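# Lift the carton with both hands and hold it still

## Task

Grip the carton between the two hands, raise the whole carton at least three finger-widths above the table, and keep it motionless in the air, touching nothing else, at the end. The task fails if any motor of either hand still shows moving in hand_stopped_by at that point.

## Robot and tools

Robot and frame. The robot is a humanoid upper body on a stand past the table's -x edge (x = 0.18 m), facing roughly +x. There is one scene frame for reported positions: table top at z = 0, +z up, +x away from the robot across the table, +y to the robot's left. left_arm is on the +y side and has a left hand; right_arm is on the -y side and has a right hand. Shoulders sit about 0.28 m above the pelvis (which is 0.01 to 0.14 m above the table), 0.06 m forward, 0.10 m to each side. A hand point reaches at most 0.62 m from its shoulder. The body may be slightly turned or tilted, and reported hand positions get less accurate at long reach.

Hand point. Each arm is controlled through a hand point 0.05 m in front of the palm, where index pad and thumb tip meet in a pinch. Its own axes: +z along the straight fingers (which extend 0.06 to 0.07 m beyond it), +y out of the palm, +x across the palm toward the little finger on the right hand and toward the thumb on the left hand. A wrist bracket on the little-finger side sticks out 0.03 m past the point along +y and 0.11 m across the palm; it can collide. With the thumb turned fully in front of the palm, a hand can wrap objects 0.035 to 0.08 m wide, the object lying across the palm toward the wrist. Turn the thumb before arriving.

Row layout. Every motion command uses rows of 28 numbers, each in [-1, 1], always covering both arms: left_arm dx, dy, dz, rx, ry, rz, then left_gripper little, ring, middle, index, thumb_bend, thumb_turn, force_limit, speed; then the same 14 for right_arm and right_gripper. The first six per arm are an offset, not a pose: a target relative to the hand point's measured pose at the start of the action, expressed in that hand point's own axes. Scale: 1.0 = 0.6 m for dx, dy, dz and 180 degrees for rx, ry, rz, which form one rotation vector. All zeros keeps an arm where it started. Finger values are targets: +1 straight/open, -1 fully curled; thumb_bend +1 straight, -1 bent; thumb_turn +1 beside the palm, -1 opposite the fingers. A pinch is roughly index -0.22, thumb_bend -0.75, thumb_turn -0.57. force_limit maps -1..+1 to about 0..10 N fingertip force (0..15 N for the two thumb motors) and only stops closing motors. speed maps -1..+1 to near zero..full (full travel in 0.6 s). Hand numbers are never 'no change': to keep a hand as is, resend its last eight numbers, or before any, its six hand_measured values plus hand_force_limit and hand_speed.

Tools. execute_actions(actions): a list of actions; each action is up to 15 rows, one per 1/30 s step, the last row repeated to fill 15 steps. Every row is measured from the action's start pose, not the previous row. An empty list just returns the state. move(target, speed, blocking): target is one 28-number row as above, offsets from the last reported pose; the hand points travel straight toward it, finishing together in 0.5 to 10 s; speed in m/s from 0.002 to 0.5 (default 0.25), turning up to twice that in rad/s. Moves do not avoid obstacles or the other arm, can overshoot speed near full extension, and hit harder when faster or aimed deeper past contact. blocking=false returns after 0.5 s; then use wait(0) or stop before sending anything else. wait(seconds 0 to 10) lets time run holding the last command. stop() brakes a running move. zoom_image(camera, region [x0,y0,x1,y1], max 504x504) enlarges cam_high (672x504), cam_left_wrist or cam_right_wrist (504x504). show_instructions() shows reference pages. finished_scene(scene) ends the current scene and reports success.

Control limits. Each step the commanded pose is clipped to 70 mm and 16 degrees from the measured pose, so far targets take several actions; afterward the arm stops at its last clipped pose. Joints move at most 2.4 rad/s. Position takes priority over orientation when both cannot be met.

Results. The state line gives each hand point's end_effector_position (m) and end_effector_quat_wxyz in the scene frame. Hand target lines show where each arm is now driven. hand_measured, hand_stopped_by and hand_load_n list six values in motor order; stopped_by words are moving, target, force, stalled, fault. hand_load_n near zero on all fingers means the grip is lost. A move adds a move: line with its ending (done, off_target, moving, held, fault), limits (paced = clipped, held = steps blocked) and distances to target. 'pose unreachable' means the clearance check altered that arm's command. HELD in step readings marks blocked steps. Joint torques are noisy and offset.

Cautions. Close gently (speed -0.9 or lower) and raise force_limit with a tighter target to squeeze. Finish with every hand motor at target, force or stalled, never moving. Do not knock anything off the table. Keep the arms from striking or pressing hard on each other anywhere, fingers and brackets included. Contact torque reaching 21.7 N m (4.35 N m on wrist pitch and yaw) freezes that arm for 10 s; a carried load counts. Holding load heats motors; MOTOR HOT appears from 90 °C and at 120 °C the arm drops. Avoid slips, slams and hard pushes.

Each tool is called after "Request:" by a JSON object that holds its "method" and its "body", one argument or row to a line.

## Session

Request:
{"method": "execute_actions", "body": {
  "actions": []
}}

Scene clock: 0.00 s.
left_arm: end_effector_position=(+0.1871, +0.0628, +0.4174) hand_measured=(+1.000, +1.000, +1.000, +1.000, +1.000, +1.000) hand_load_n=(+0.0, +0.0, +0.0, +0.0, +0.0, +0.0) hand_stopped_by=(target, target, target, target, target, target) hand_force_limit=0.00 hand_speed=-0.80 end_effector_quat_wxyz=(+0.090, +0.206, -0.254, +0.941) | right_arm: end_effector_position=(+0.0655, -0.1622, +0.5266) hand_measured=(+1.000, +1.000, +1.000, +1.000, +1.000, +1.000) hand_load_n=(+0.0, +0.0, +0.0, +0.0, +0.0, +0.0) hand_stopped_by=(target, target, target, target, target, target) hand_force_limit=0.00 hand_speed=-0.80 end_effector_quat_wxyz=(+0.985, -0.046, -0.048, +0.157)
Joint positions: left_arm=[ 0.089  0.461  0.102 -0.376 -0.37  -0.988 -0.39 ] | right_arm=[-0.157 -0.53  -0.061 -0.646  0.736 -1.085  0.19 ]
Joint velocities: left_arm=[ 0.005 -0.006  0.012 -0.005  0.012  0.     0.   ] | right_arm=[ 0.003 -0.008  0.005 -0.008 -0.015  0.     0.   ]
Joint torques (N m, as the arm reports them, + toward a larger angle): no reading
Motor temperatures (°C, as the motors report them): left_arm=[36 42 39 41 48 27 33] | right_arm=[44 39 48 40 41 30 30]
Hand target (left_arm): +0.187, +0.063, +0.417; +0.090, +0.206, -0.254, +0.941
Hand target (right_arm): +0.066, -0.162, +0.527; +0.985, -0.046, -0.048, +0.157

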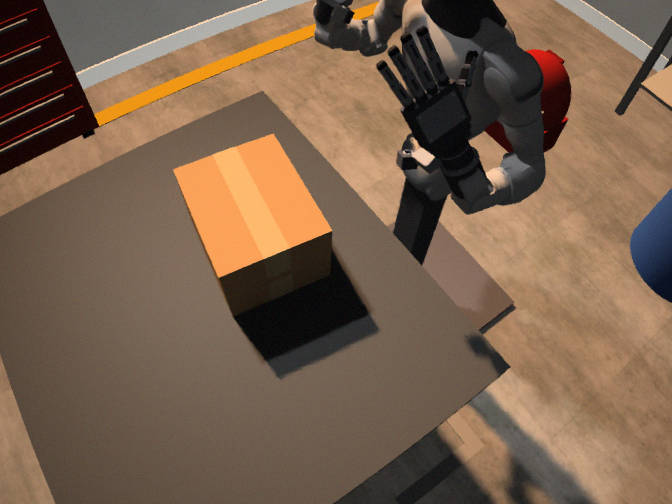

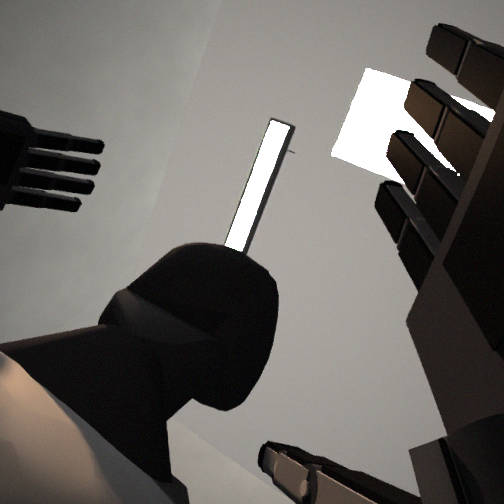

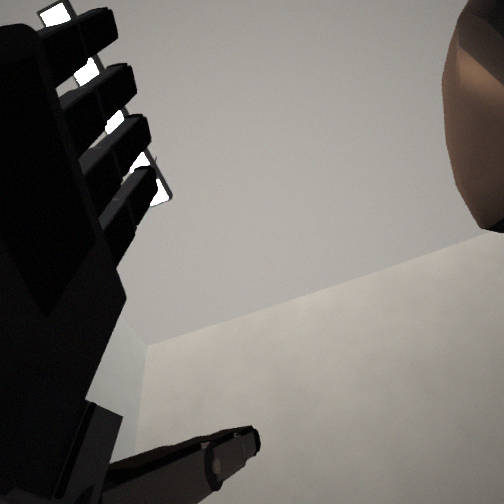

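Request:
{"method": "zoom_image", "body": {
  "camera": "cam_high",
  "region": [140, 80, 420, 340]
}}

Region (140, 80, 420, 340) of cam_high's 672x504 image, scaled by 1.800, with more detail than that image has; it fills the top 468 rows of this view, and the rest is white.

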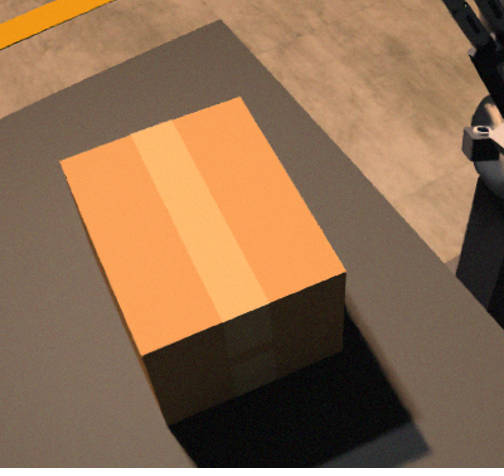

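Request:
{"method": "move", "body": {
  "target": [-0.531,-0.008,-0.310,0.1526,-0.4123,-0.1644,1,1,1,1,1,1,0,-0.8,0.420,-0.132,-0.670,0.156,0.6175,0.008,1,1,1,1,1,1,0,-0.8],
  "speed": 0.35
}}

Scene clock: 24.83 s.
left_arm: end_effector_position=(+0.4122, +0.1429, +0.1364) hand_measured=(+1.000, +1.000, +1.000, +1.000, +1.000, +1.000) hand_load_n=(+0.0, +0.0, +0.0, +0.0, +0.0, +0.0) hand_stopped_by=(target, target, target, target, target, target) hand_force_limit=0.00 hand_speed=-0.80 end_effector_quat_wxyz=(+0.083, +0.788, +0.003, +0.610) | right_arm: end_effector_position=(+0.3712, -0.1971, +0.1572) hand_measured=(+1.000, +1.000, +1.000, +1.000, +1.000, +1.000) hand_load_n=(+0.0, +0.0, +0.0, +0.0, +0.0, +0.0) hand_stopped_by=(target, target, target, target, target, target) hand_force_limit=0.00 hand_speed=-0.80 end_effector_quat_wxyz=(+0.579, +0.061, +0.811, +0.061)
Joint positions: left_arm=[-0.174  0.376  0.01   0.424 -0.5   -0.122 -0.18 ] | right_arm=[-0.115 -0.742  0.347  0.119  0.935 -0.064 -0.085]
Joint velocities: left_arm=[ 0.015 -0.002  0.018 -0.006  0.     0.     0.   ] | right_arm=[-0.005  0.003  0.     0.005 -0.011  0.002  0.   ]
Joint torques (N m, as the arm reports them, + toward a larger angle): left_arm=[-1.66  1.39  1.73 -2.44 -0.75 -0.83 -0.02] | right_arm=[-1.81 -2.35 -1.86 -1.92  0.24 -0.81  0.07]
Motor temperatures (°C, as the motors report them): left_arm=[36 43 39 42 48 28 33] | right_arm=[45 40 48 40 41 30 30]
Hand target (left_arm): +0.413, +0.144, +0.136; +0.083, +0.789, +0.006, +0.609
Hand target (right_arm): +0.371, -0.197, +0.156; +0.577, +0.064, +0.812, +0.062
Off the commanded pose (left_arm): 0.002 m, 2 deg.
Off the commanded pose (right_arm): 0.009 m, 2 deg.
move: off_target (right_arm)

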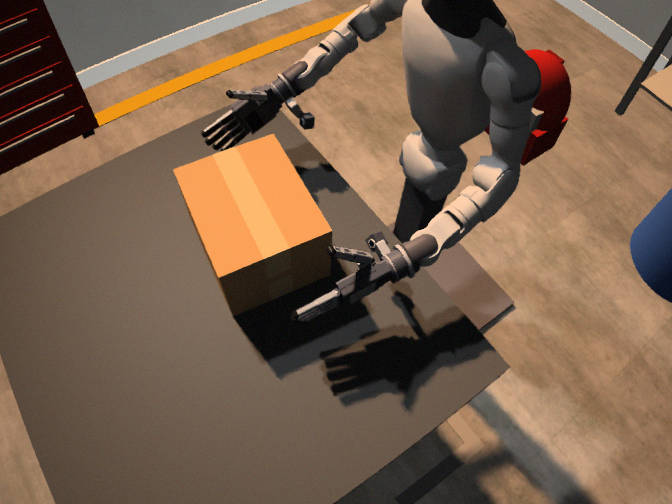

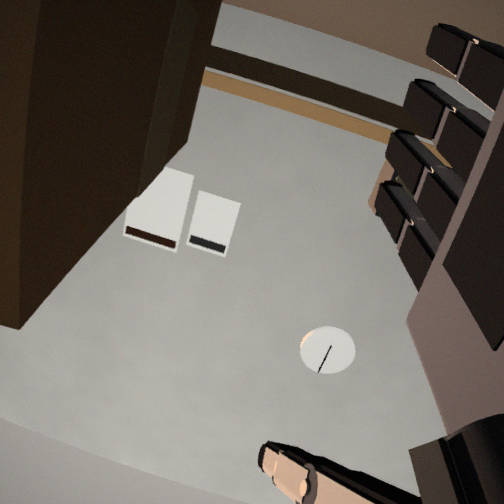

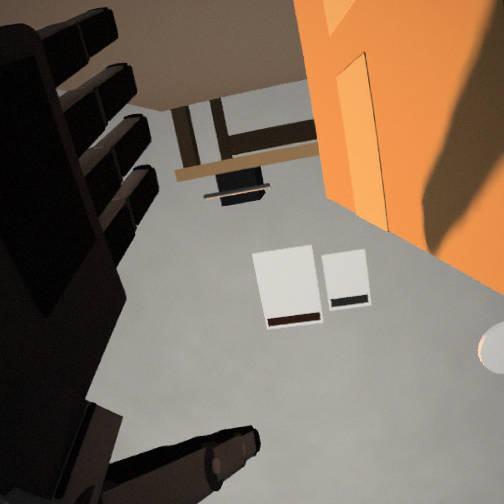

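Request:
{"method": "zoom_image", "body": {
  "camera": "cam_high",
  "region": [160, 70, 440, 340]
}}

Region (160, 70, 440, 340) of cam_high's 672x504 image, scaled by 1.800, with more detail than that image has; it fills the top 486 rows of this view, and the rest is white.

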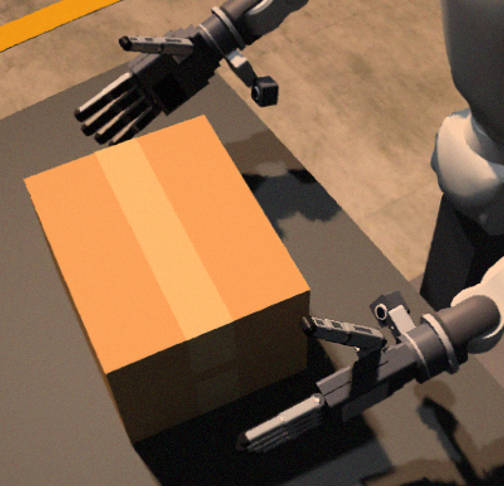

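Request:
{"method": "move", "body": {
  "target": [-0.006,0.120,-0.004,0,0,-0.01,1,1,1,1,1,1,0,-0.8,0,0.139,-0.004,0,0,0,1,1,1,1,1,1,0,-0.8],
  "speed": 0.12
}}

Request:
{"method": "zoom_image", "body": {
  "camera": "cam_high",
  "region": [160, 70, 440, 340]
}}

Scene clock: 32.70 s.
left_arm: end_effector_position=(+0.4022, +0.0695, +0.1464) hand_measured=(+1.000, +1.000, +1.000, +1.000, +1.000, +1.000) hand_load_n=(+0.0, +0.0, +0.0, +0.0, +0.0, +0.0) hand_stopped_by=(target, target, target, target, target, target) hand_force_limit=0.00 hand_speed=-0.80 end_effector_quat_wxyz=(+0.096, +0.785, +0.015, +0.612) | right_arm: end_effector_position=(+0.3707, -0.1138, +0.1702) hand_measured=(+1.000, +1.000, +1.000, +1.000, +1.000, +1.000) hand_load_n=(+0.0, +0.0, +0.0, +0.0, +0.0, +0.0) hand_stopped_by=(target, target, target, target, target, target) hand_force_limit=0.00 hand_speed=-0.80 end_effector_quat_wxyz=(+0.576, +0.063, +0.812, +0.067)
Joint positions: left_arm=[-0.121  0.224 -0.145  0.189 -0.41  -0.041  0.071] | right_arm=[-0.153 -0.611  0.506 -0.149  0.835  0.055 -0.443]
Joint velocities: left_arm=[ 0.     0.     0.008  0.005 -0.008  0.     0.004] | right_arm=[-0.003  0.005 -0.006  0.002 -0.023  0.    -0.003]
Joint torques (N m, as the arm reports them, + toward a larger angle): left_arm=[-1.41  0.49  0.7  -3.15 -0.63 -0.84  0.08] | right_arm=[-1.97 -1.33 -1.5  -2.85 -0.38 -0.77 -0.01]
Motor temperatures (°C, as the motors report them): left_arm=[37 43 39 42 48 28 32] | right_arm=[45 40 49 40 41 30 29]
Hand target (left_arm): +0.402, +0.070, +0.146; +0.093, +0.786, +0.013, +0.611
Hand target (right_arm): +0.371, -0.114, +0.170; +0.577, +0.061, +0.812, +0.064
Off the commanded pose (left_arm): 0.004 m, 1 deg.
Off the commanded pose (right_arm): 0.002 m, 1 deg.
move: off_target (left_arm)

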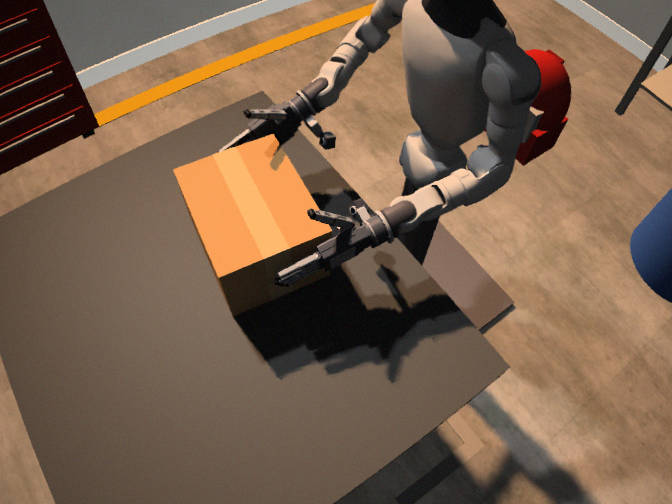

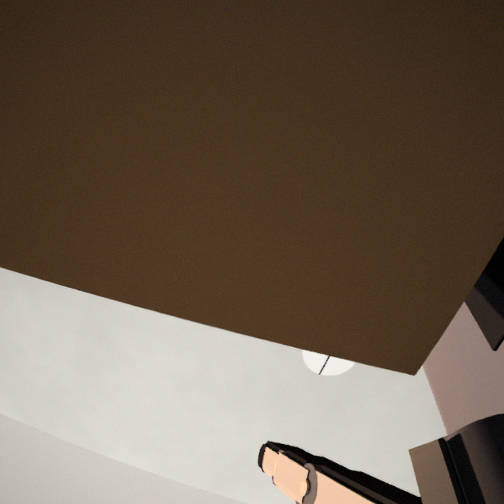

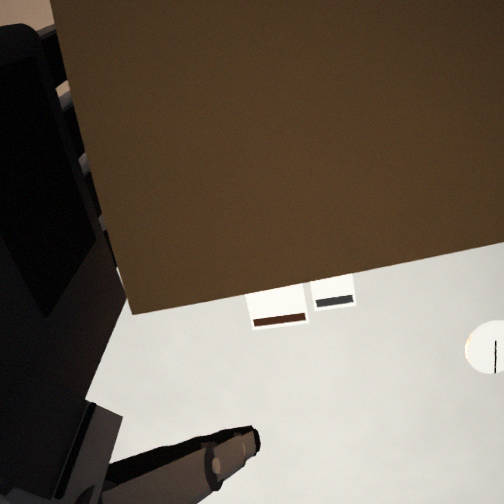

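Region (160, 70, 440, 340) of cam_high's 672x504 image, scaled by 1.800, with more detail than that image has; it fills the top 486 rows of this view, and the rest is white.

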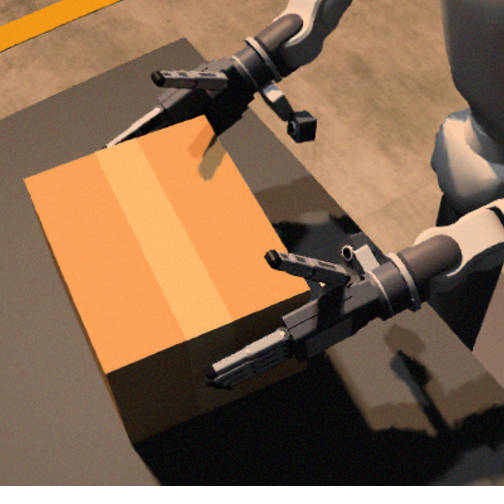

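Request:
{"method": "move", "body": {
  "target": [-0.015,0.108,-0.018,-0.05,0,-0.008,1,1,1,1,1,1,0,-0.8,0.016,0.112,-0.018,-0.045,0,0.008,1,1,1,1,1,1,0,-0.8],
  "speed": 0.05
}}

Request:
{"method": "zoom_image", "body": {
  "camera": "cam_high",
  "region": [160, 70, 440, 340]
}}

Scene clock: 36.67 s.
left_arm: end_effector_position=(+0.3963, +0.0591, +0.1459) hand_measured=(+1.000, +1.000, +1.000, +1.000, +1.000, +1.000) hand_load_n=(+0.0, +0.0, +0.0, +0.0, +0.0, +0.0) hand_stopped_by=(target, target, target, target, target, target) hand_force_limit=0.00 hand_speed=-0.80 end_effector_quat_wxyz=(+0.089, +0.779, -0.002, +0.620) | right_arm: end_effector_position=(+0.3683, -0.1013, +0.1659) hand_measured=(+1.000, +1.000, +1.000, +1.000, +1.000, +1.000) hand_load_n=(+0.0, +0.0, +0.0, +0.0, +0.0, +0.0) hand_stopped_by=(target, target, target, target, target, target) hand_force_limit=0.00 hand_speed=-0.80 end_effector_quat_wxyz=(+0.583, +0.053, +0.809, +0.046)
Joint positions: left_arm=[-0.12   0.267 -0.245  0.201 -0.427 -0.111  0.137] | right_arm=[-0.186 -0.613  0.616 -0.14   0.798 -0.001 -0.544]
Joint velocities: left_arm=[-0.021  0.067 -0.078  0.012 -0.084 -0.041  0.057] | right_arm=[-0.034 -0.048  0.051  0.002  0.037 -0.042 -0.037]
Joint torques (N m, as the arm reports them, + toward a larger angle): left_arm=[-2.08 -2.34 -6.03 -4.08 -0.95 -0.44 -2.19] | right_arm=[-2.97  2.77  2.   -6.8   0.68 -0.61  3.57]
Motor temperatures (°C, as the motors report them): left_arm=[37 43 39 42 48 28 33] | right_arm=[45 40 49 40 41 30 30]
Hand target (left_arm): +0.381, +0.009, +0.155; +0.163, +0.773, -0.026, +0.612
Hand target (right_arm): +0.356, -0.050, +0.178; +0.577, +0.032, +0.805, +0.131
Off the commanded pose (left_arm): 0.055 m, 9 deg.
Off the commanded pose (right_arm): 0.057 m, 10 deg.
move: off_target (left_arm, right_arm)

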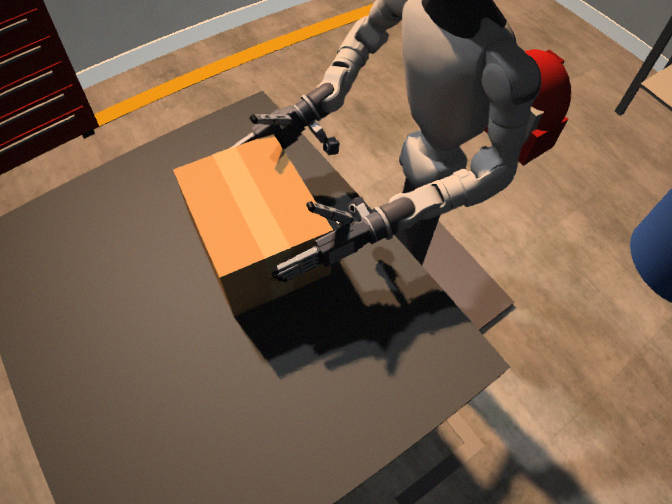

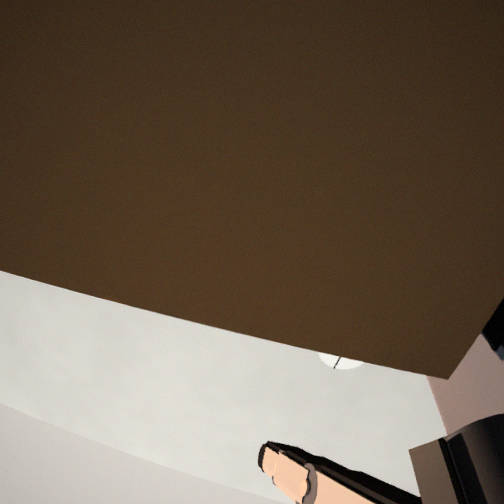

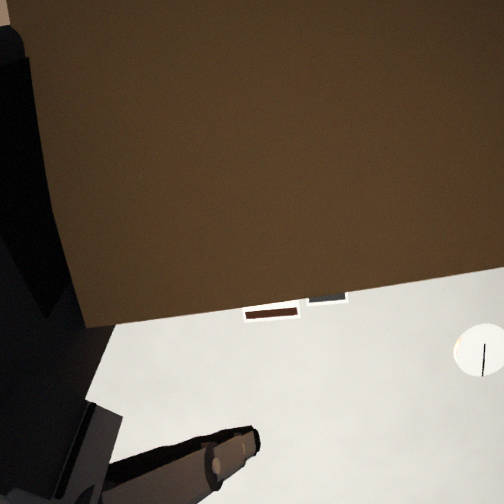

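Region (160, 70, 440, 340) of cam_high's 672x504 image, scaled by 1.800, with more detail than that image has; it fills the top 486 rows of this view, and the rest is white.

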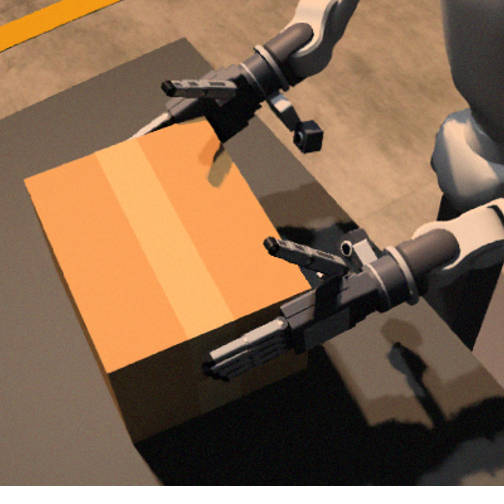

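Request:
{"method": "execute_actions", "body": {
  "actions": [
    [[-0.0065,0.086,-0.010,-0.05,0,-0.012,0.4,0.4,0.4,0.4,1,1,-0.45,-0.85,0,0.086,-0.018,-0.048,0,0.015,0.4,0.4,0.4,0.4,1,1,-0.45,-0.85]]
  ]
}}

Request:
{"method": "wait", "body": {
  "seconds": 0.8
}}

Scene clock: 40.17 s.
left_arm: end_effector_position=(+0.3955, +0.0590, +0.1455) hand_measured=(+0.910, +0.902, +0.900, +0.900, +1.000, +1.000) hand_load_n=(+2.5, +1.5, +0.0, +0.0, +0.0, +0.0) hand_stopped_by=(force, moving, moving, moving, target, target) hand_force_limit=-0.45 hand_speed=-0.85 end_effector_quat_wxyz=(+0.092, +0.775, -0.012, +0.625) | right_arm: end_effector_position=(+0.3682, -0.1021, +0.1645) hand_measured=(+0.952, +0.976, +0.968, +0.944, +1.000, +1.000) hand_load_n=(+3.0, +0.0, +2.0, +2.5, +0.0, +0.0) hand_stopped_by=(force, force, force, force, target, target) hand_force_limit=-0.45 hand_speed=-0.85 end_effector_quat_wxyz=(+0.586, +0.052, +0.808, +0.040)
Joint positions: left_arm=[-0.134  0.304 -0.286  0.24  -0.459 -0.166  0.134] | right_arm=[-0.202 -0.631  0.654 -0.125  0.805 -0.037 -0.567]
Joint velocities: left_arm=[-0.025  0.035 -0.054  0.023 -0.084 -0.043  0.09 ] | right_arm=[-0.018 -0.043  0.063  0.     0.041 -0.048 -0.033]
Joint torques (N m, as the arm reports them, + toward a larger angle): left_arm=[-2.25 -2.22 -5.48 -3.94 -0.86 -0.4  -2.23] | right_arm=[-2.77  2.2   2.06 -6.79  0.21 -0.6   3.83]
Motor temperatures (°C, as the motors report them): left_arm=[37 43 40 42 48 28 35] | right_arm=[46 40 49 41 41 30 32]
Hand target (left_arm): +0.382, +0.011, +0.154; +0.160, +0.769, -0.038, +0.618
Hand target (right_arm): +0.357, -0.053, +0.178; +0.584, +0.028, +0.802, +0.120
Off the commanded pose (left_arm): 0.052 m, 9 deg.
Off the commanded pose (right_arm): 0.054 m, 10 deg.
Step readings (end_effector_position):
0: left_arm (+0.3963, +0.0592, +0.1459) | right_arm (+0.3682, -0.1013, +0.1658)
1: left_arm (+0.3963, +0.0592, +0.1459) | right_arm (+0.3682, -0.1013, +0.1658)
2: left_arm (+0.3961, +0.0590, +0.1459) | right_arm (+0.3682, -0.1013, +0.1658)
4: left_arm (+0.3952, +0.0582, +0.1458) | right_arm (+0.3680, -0.1014, +0.1655)
8: left_arm (+0.3948, +0.0580, +0.1458) | right_arm (+0.3682, -0.1019, +0.1649)
15: end_effector_position above

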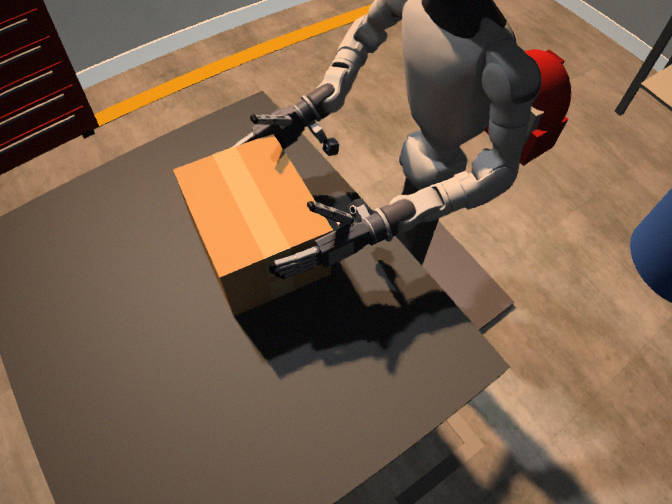

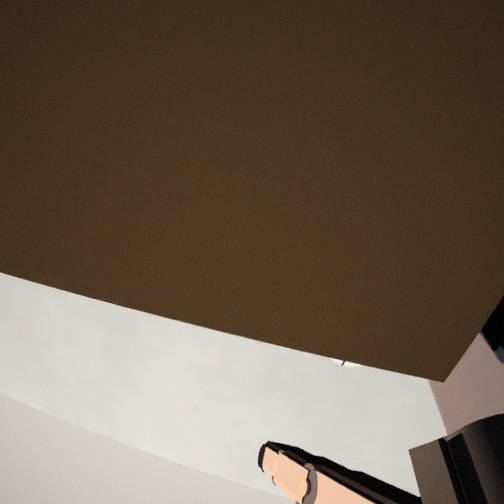

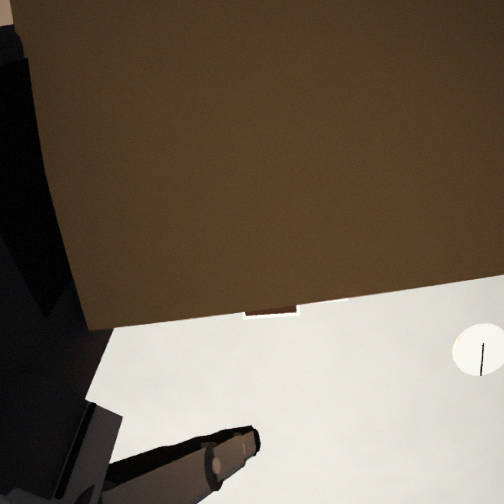

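Scene clock: 40.97 s.
left_arm: end_effector_position=(+0.3961, +0.0598, +0.1455) hand_measured=(+0.910, +0.894, +0.844, +0.768, +1.000, +1.000) hand_load_n=(+0.5, +0.0, +2.5, +3.0, +0.0, +0.0) hand_stopped_by=(force, force, force, force, target, target) hand_force_limit=-0.45 hand_speed=-0.85 end_effector_quat_wxyz=(+0.093, +0.775, -0.008, +0.624) | right_arm: end_effector_position=(+0.3682, -0.1021, +0.1645) hand_measured=(+0.952, +0.976, +0.968, +0.944, +1.000, +1.000) hand_load_n=(+3.0, +0.0, +2.0, +2.5, +0.0, +0.0) hand_stopped_by=(force, force, force, force, target, target) hand_force_limit=-0.45 hand_speed=-0.85 end_effector_quat_wxyz=(+0.586, +0.052, +0.808, +0.040)
Joint positions: left_arm=[-0.136  0.306 -0.291  0.242 -0.47  -0.169  0.14 ] | right_arm=[-0.203 -0.633  0.658 -0.125  0.807 -0.04  -0.569]
Joint velocities: left_arm=[-0.003  0.     0.    -0.002 -0.011  0.     0.   ] | right_arm=[ 0.005  0.    -0.006 -0.012 -0.014  0.     0.   ]
Joint torques (N m, as the arm reports them, + toward a larger angle): left_arm=[-2.44 -2.25 -5.28 -4.02 -0.54 -0.39 -2.28] | right_arm=[-2.9   2.11  1.65 -6.83  0.29 -0.63  3.79]
Motor temperatures (°C, as the motors report them): left_arm=[37 43 40 42 48 28 35] | right_arm=[46 40 49 41 41 30 33]
Hand target (left_arm): +0.382, +0.011, +0.154; +0.160, +0.769, -0.038, +0.618
Hand target (right_arm): +0.357, -0.053, +0.178; +0.584, +0.028, +0.802, +0.120
Off the commanded pose (left_arm): 0.053 m, 9 deg.
Off the commanded pose (right_arm): 0.054 m, 10 deg.
wait: 0.80 s; at rest by 0.67 s

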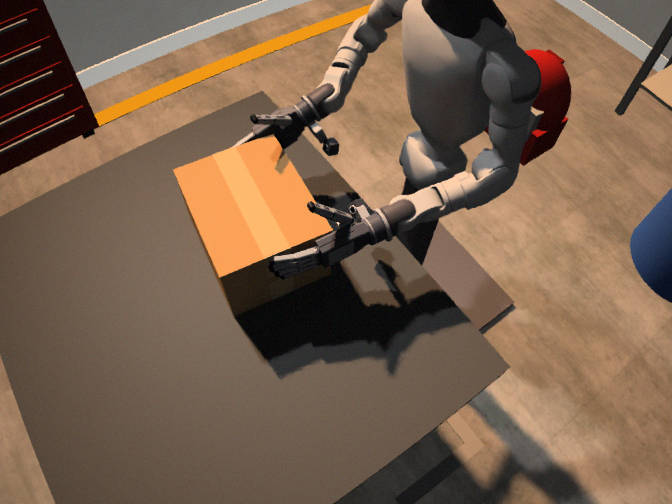

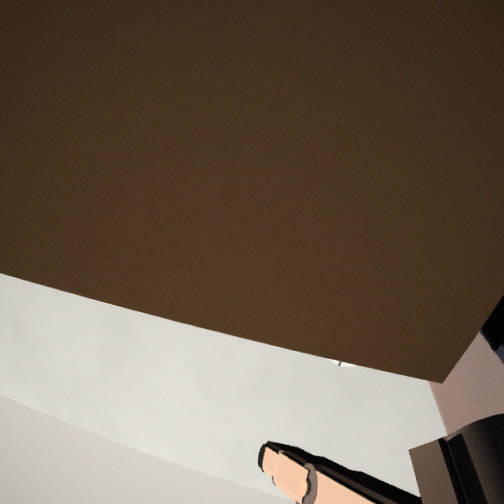

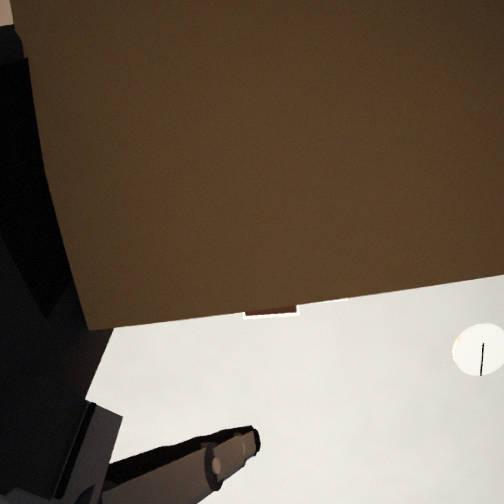

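Request:
{"method": "execute_actions", "body": {
  "actions": [
    [[-0.0065,0.083,-0.011,-0.056,0,-0.012,0.38,0.38,0.38,0.38,1,1,-0.4,-0.85,-0.002,0.081,-0.018,-0.05,0,0.015,0.38,0.38,0.38,0.38,1,1,-0.45,-0.85]]
  ]
}}

Scene clock: 42.60 s.
left_arm: end_effector_position=(+0.3958, +0.0628, +0.1448) hand_measured=(+0.888, +0.880, +0.838, +0.768, +1.000, +1.000) hand_load_n=(+5.0, +4.0, +3.0, +0.0, +0.0, +0.0) hand_stopped_by=(force, force, force, force, target, target) hand_force_limit=-0.40 hand_speed=-0.85 end_effector_quat_wxyz=(+0.105, +0.771, -0.012, +0.628) | right_arm: end_effector_position=(+0.3676, -0.1028, +0.1638) hand_measured=(+0.952, +0.962, +0.962, +0.944, +1.000, +1.000) hand_load_n=(+2.0, +5.0, +4.0, +1.0, +0.0, +0.0) hand_stopped_by=(force, force, force, force, target, target) hand_force_limit=-0.45 hand_speed=-0.85 end_effector_quat_wxyz=(+0.587, +0.051, +0.807, +0.042)
Joint positions: left_arm=[-0.157  0.347 -0.331  0.302 -0.532 -0.239  0.111] | right_arm=[-0.216 -0.654  0.69  -0.11   0.826 -0.079 -0.571]
Joint velocities: left_arm=[-0.028  0.078 -0.107  0.02  -0.097 -0.058  0.066] | right_arm=[-0.031 -0.043  0.08   0.002  0.051 -0.052 -0.035]
Joint torques (N m, as the arm reports them, + toward a larger angle): left_arm=[-2.57 -1.8  -4.9  -4.09 -0.34 -0.26 -2.52] | right_arm=[-2.92  1.61  1.12 -6.2   0.56 -0.58  3.9 ]
Motor temperatures (°C, as the motors report them): left_arm=[37 43 40 43 48 28 36] | right_arm=[46 40 49 42 41 30 34]
Hand target (left_arm): +0.380, +0.014, +0.152; +0.171, +0.763, -0.049, +0.621
Hand target (right_arm): +0.357, -0.057, +0.176; +0.586, +0.024, +0.801, +0.117
Off the commanded pose (left_arm): 0.053 m, 9 deg.
Off the commanded pose (right_arm): 0.051 m, 9 deg.
Step readings (end_effector_position):
0: left_arm (+0.3961, +0.0598, +0.1455) | right_arm (+0.3682, -0.1021, +0.1645)
1: left_arm (+0.3961, +0.0598, +0.1455) | right_arm (+0.3682, -0.1021, +0.1645)
2: left_arm (+0.3960, +0.0600, +0.1455) | right_arm (+0.3681, -0.1022, +0.1644)
4: left_arm (+0.3956, +0.0615, +0.1451) | right_arm (+0.3679, -0.1027, +0.1641)
8: left_arm (+0.3959, +0.0624, +0.1449) | right_arm (+0.3677, -0.1027, +0.1641)
15: end_effector_position above

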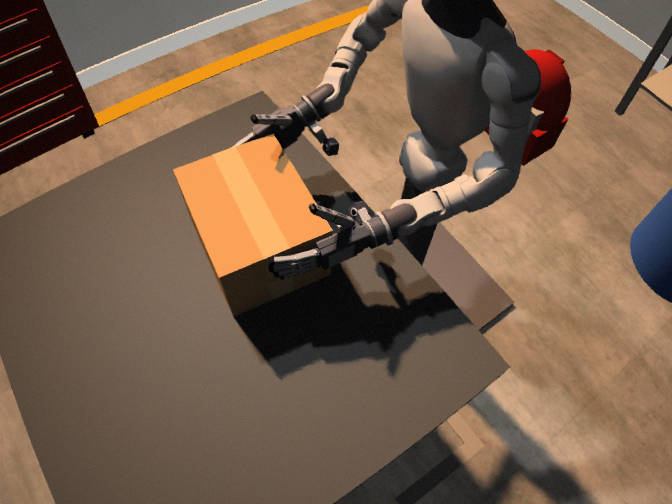

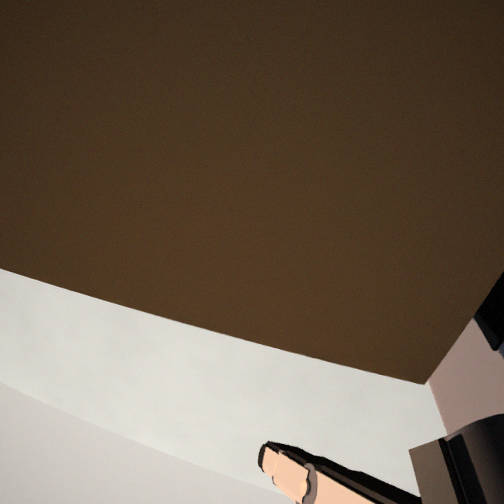

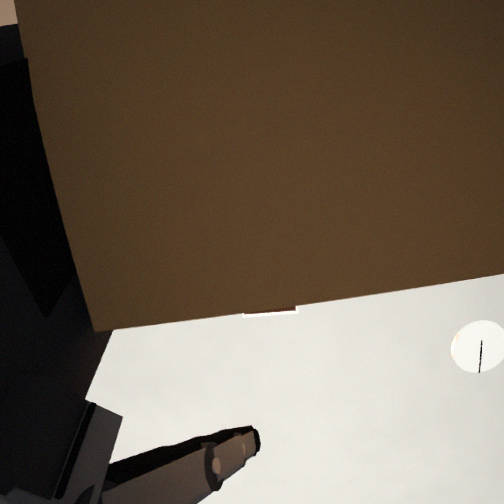

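Request:
{"method": "execute_actions", "body": {
  "actions": [
    [[-0.0034,0.0864,-0.0115,-0.048,-0.006,-0.005,0.38,0.38,0.38,0.38,1,1,-0.4,-0.85,-0.0055,0.0814,-0.0188,-0.047,0.002,0.012,0.38,0.38,0.38,0.38,1,1,-0.45,-0.85],[-0.0008,0.0868,-0.012,-0.048,-0.006,-0.005,0.38,0.38,0.38,0.38,1,1,-0.4,-0.85,-0.008,0.0817,-0.0196,-0.047,0.002,0.012,0.38,0.38,0.38,0.38,1,1,-0.45,-0.85],[0.0018,0.0872,-0.0125,-0.048,-0.006,-0.005,0.38,0.38,0.38,0.38,1,1,-0.4,-0.85,-0.0105,0.0821,-0.0204,-0.047,0.002,0.012,0.38,0.38,0.38,0.38,1,1,-0.45,-0.85],[0.0044,0.0876,-0.013,-0.048,-0.006,-0.005,0.38,0.38,0.38,0.38,1,1,-0.4,-0.85,-0.013,0.0824,-0.0212,-0.047,0.002,0.012,0.38,0.38,0.38,0.38,1,1,-0.45,-0.85],[0.007,0.088,-0.0135,-0.048,-0.006,-0.005,0.38,0.38,0.38,0.38,1,1,-0.4,-0.85,-0.0155,0.0828,-0.022,-0.047,0.002,0.012,0.38,0.38,0.38,0.38,1,1,-0.45,-0.85],[0.0096,0.0884,-0.014,-0.048,-0.006,-0.005,0.38,0.38,0.38,0.38,1,1,-0.4,-0.85,-0.018,0.0831,-0.0228,-0.047,0.002,0.012,0.38,0.38,0.38,0.38,1,1,-0.45,-0.85],[0.0122,0.0888,-0.0145,-0.048,-0.006,-0.005,0.38,0.38,0.38,0.38,1,1,-0.4,-0.85,-0.0205,0.0835,-0.0236,-0.047,0.002,0.012,0.38,0.38,0.38,0.38,1,1,-0.45,-0.85],[0.0148,0.0892,-0.015,-0.048,-0.006,-0.005,0.38,0.38,0.38,0.38,1,1,-0.4,-0.85,-0.023,0.0838,-0.0244,-0.047,0.002,0.012,0.38,0.38,0.38,0.38,1,1,-0.45,-0.85],[0.0174,0.0896,-0.0155,-0.048,-0.006,-0.005,0.38,0.38,0.38,0.38,1,1,-0.4,-0.85,-0.0255,0.0842,-0.0252,-0.047,0.002,0.012,0.38,0.38,0.38,0.38,1,1,-0.45,-0.85],[0.02,0.09,-0.016,-0.048,-0.006,-0.005,0.38,0.38,0.38,0.38,1,1,-0.4,-0.85,-0.028,0.0845,-0.026,-0.047,0.002,0.012,0.38,0.38,0.38,0.38,1,1,-0.45,-0.85],[0.0226,0.0904,-0.0165,-0.048,-0.006,-0.005,0.38,0.38,0.38,0.38,1,1,-0.4,-0.85,-0.0305,0.0849,-0.0268,-0.047,0.002,0.012,0.38,0.38,0.38,0.38,1,1,-0.45,-0.85],[0.0252,0.0908,-0.017,-0.048,-0.006,-0.005,0.38,0.38,0.38,0.38,1,1,-0.4,-0.85,-0.033,0.0852,-0.0276,-0.047,0.002,0.012,0.38,0.38,0.38,0.38,1,1,-0.45,-0.85],[0.0278,0.0912,-0.0175,-0.048,-0.006,-0.005,0.38,0.38,0.38,0.38,1,1,-0.4,-0.85,-0.0355,0.0856,-0.0284,-0.047,0.002,0.012,0.38,0.38,0.38,0.38,1,1,-0.45,-0.85],[0.0304,0.0916,-0.018,-0.048,-0.006,-0.005,0.38,0.38,0.38,0.38,1,1,-0.4,-0.85,-0.038,0.0859,-0.0292,-0.047,0.002,0.012,0.38,0.38,0.38,0.38,1,1,-0.45,-0.85],[0.033,0.092,-0.0185,-0.048,-0.006,-0.005,0.38,0.38,0.38,0.38,1,1,-0.4,-0.85,-0.0405,0.0863,-0.03,-0.047,0.002,0.012,0.38,0.38,0.38,0.38,1,1,-0.45,-0.85]]
  ]
}}

Request:
{"method": "wait", "body": {
  "seconds": 0.5
}}

Scene clock: 49.90 s.
left_arm: end_effector_position=(+0.3924, +0.0643, +0.1538) hand_measured=(+0.888, +0.880, +0.838, +0.768, +1.000, +1.000) hand_load_n=(+3.0, +2.5, +4.5, +2.5, +0.0, +0.0) hand_stopped_by=(force, force, force, force, target, target) hand_force_limit=-0.40 hand_speed=-0.85 end_effector_quat_wxyz=(+0.101, +0.784, -0.012, +0.613) | right_arm: end_effector_position=(+0.3609, -0.1008, +0.1649) hand_measured=(+0.952, +0.962, +0.962, +0.944, +1.000, +1.000) hand_load_n=(+0.0, +3.5, +4.5, +4.0, +0.0, +0.0) hand_stopped_by=(force, force, force, force, target, target) hand_force_limit=-0.45 hand_speed=-0.85 end_effector_quat_wxyz=(+0.563, +0.047, +0.824, +0.036)
Joint positions: left_arm=[-0.13   0.447 -0.387  0.13  -0.613 -0.127  0.215] | right_arm=[-0.227 -0.725  0.717 -0.224  0.903  0.001 -0.658]
Joint velocities: left_arm=[-0.017  0.101  0.02  -0.641 -0.284 -0.167  0.188] | right_arm=[ 0.002 -0.133  0.    -0.213  0.172  0.116 -0.268]
Joint torques (N m, as the arm reports them, + toward a larger angle): left_arm=[-5.69 -1.71 -2.32 -9.32 -0.37 -2.52 -3.01] | right_arm=[-4.11  0.79  0.13 -8.51 -0.59 -1.09  4.01]
Motor temperatures (°C, as the motors report them): left_arm=[38 43 41 43 48 28 40] | right_arm=[47 40 49 43 41 30 38]
Hand target (left_arm): +0.379, +0.018, +0.175; +0.165, +0.766, -0.054, +0.619
Hand target (right_arm): +0.355, -0.057, +0.197; +0.584, +0.020, +0.804, +0.113
Off the commanded pose (left_arm): 0.056 m, 9 deg.
Off the commanded pose (right_arm): 0.057 m, 10 deg.
Step readings (end_effector_position):
0: left_arm (+0.3959, +0.0629, +0.1448) | right_arm (+0.3676, -0.1028, +0.1638)
1: left_arm (+0.3959, +0.0629, +0.1448) | right_arm (+0.3676, -0.1028, +0.1638)
2: left_arm (+0.3959, +0.0628, +0.1449) | right_arm (+0.3675, -0.1027, +0.1637)
4: left_arm (+0.3956, +0.0629, +0.1451) | right_arm (+0.3668, -0.1024, +0.1637)
8: left_arm (+0.3940, +0.0636, +0.1458) | right_arm (+0.3646, -0.1015, +0.1641)
15: end_effector_position above

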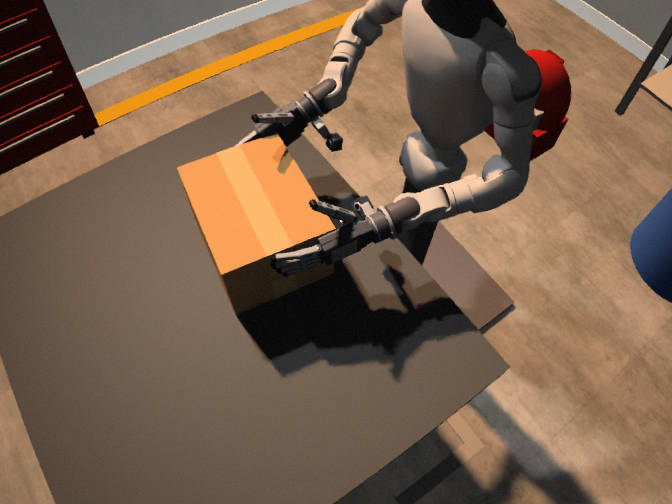

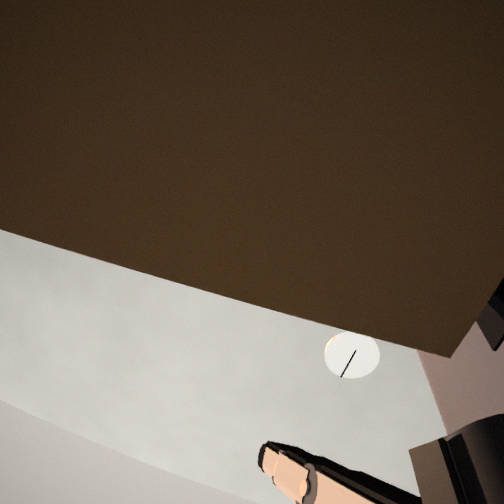

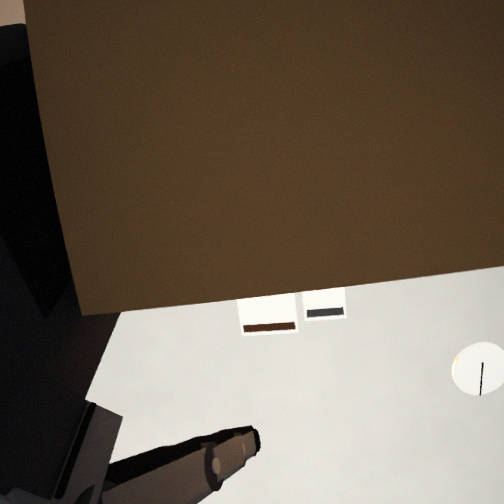

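Scene clock: 50.40 s.
left_arm: end_effector_position=(+0.3973, +0.0654, +0.1689) hand_measured=(+0.888, +0.880, +0.838, +0.768, +1.000, +1.000) hand_load_n=(+9.0, +2.5, +2.0, +0.0, +0.0, +0.0) hand_stopped_by=(force, force, force, force, target, target) hand_force_limit=-0.40 hand_speed=-0.85 end_effector_quat_wxyz=(+0.098, +0.772, -0.013, +0.628) | right_arm: end_effector_position=(+0.3662, -0.1004, +0.1827) hand_measured=(+0.952, +0.962, +0.962, +0.944, +1.000, +1.000) hand_load_n=(+1.5, +5.5, +4.5, +1.5, +0.0, +0.0) hand_stopped_by=(force, force, force, force, target, target) hand_force_limit=-0.45 hand_speed=-0.85 end_effector_quat_wxyz=(+0.580, +0.053, +0.812, +0.043)
Joint positions: left_arm=[-0.144  0.464 -0.383  0.098 -0.615 -0.126  0.232] | right_arm=[-0.245 -0.734  0.707 -0.252  0.912 -0.012 -0.67 ]
Joint velocities: left_arm=[-0.015 -0.011 -0.003  0.003  0.     0.     0.   ] | right_arm=[-0.003  0.    -0.005  0.008  0.006  0.     0.   ]
Joint torques (N m, as the arm reports them, + toward a larger angle): left_arm=[-3.41 -1.75 -3.37 -6.92 -0.47 -1.37 -2.94] | right_arm=[-4.38  1.58 -0.26 -9.45 -0.82 -1.58  4.24]
Motor temperatures (°C, as the motors report them): left_arm=[38 43 41 43 48 28 40] | right_arm=[47 40 49 43 41 31 38]
Hand target (left_arm): +0.379, +0.018, +0.175; +0.165, +0.766, -0.054, +0.619
Hand target (right_arm): +0.355, -0.057, +0.197; +0.584, +0.020, +0.804, +0.113
Off the commanded pose (left_arm): 0.055 m, 9 deg.
Off the commanded pose (right_arm): 0.049 m, 9 deg.
wait: 0.50 s; at rest by 0.33 s

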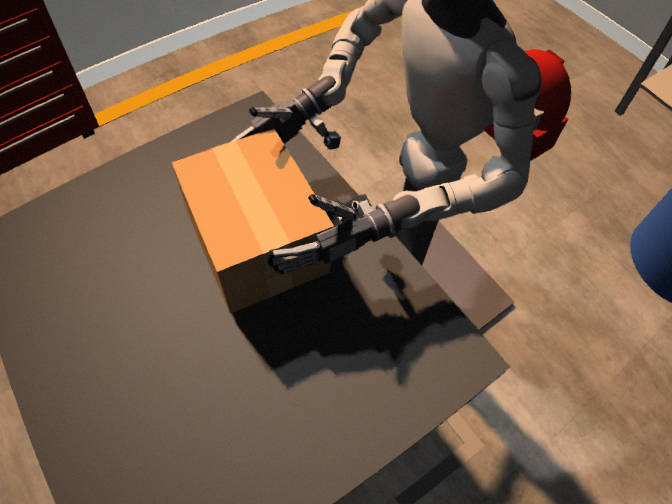

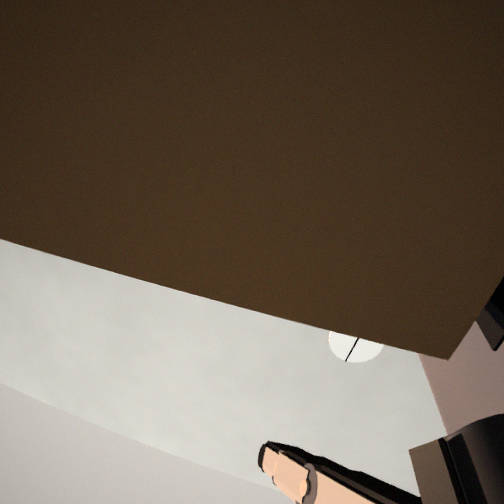

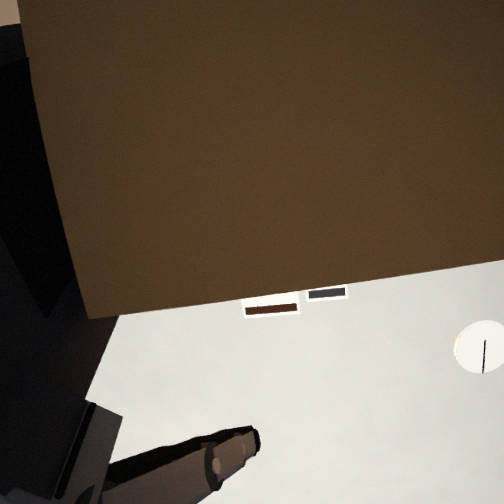

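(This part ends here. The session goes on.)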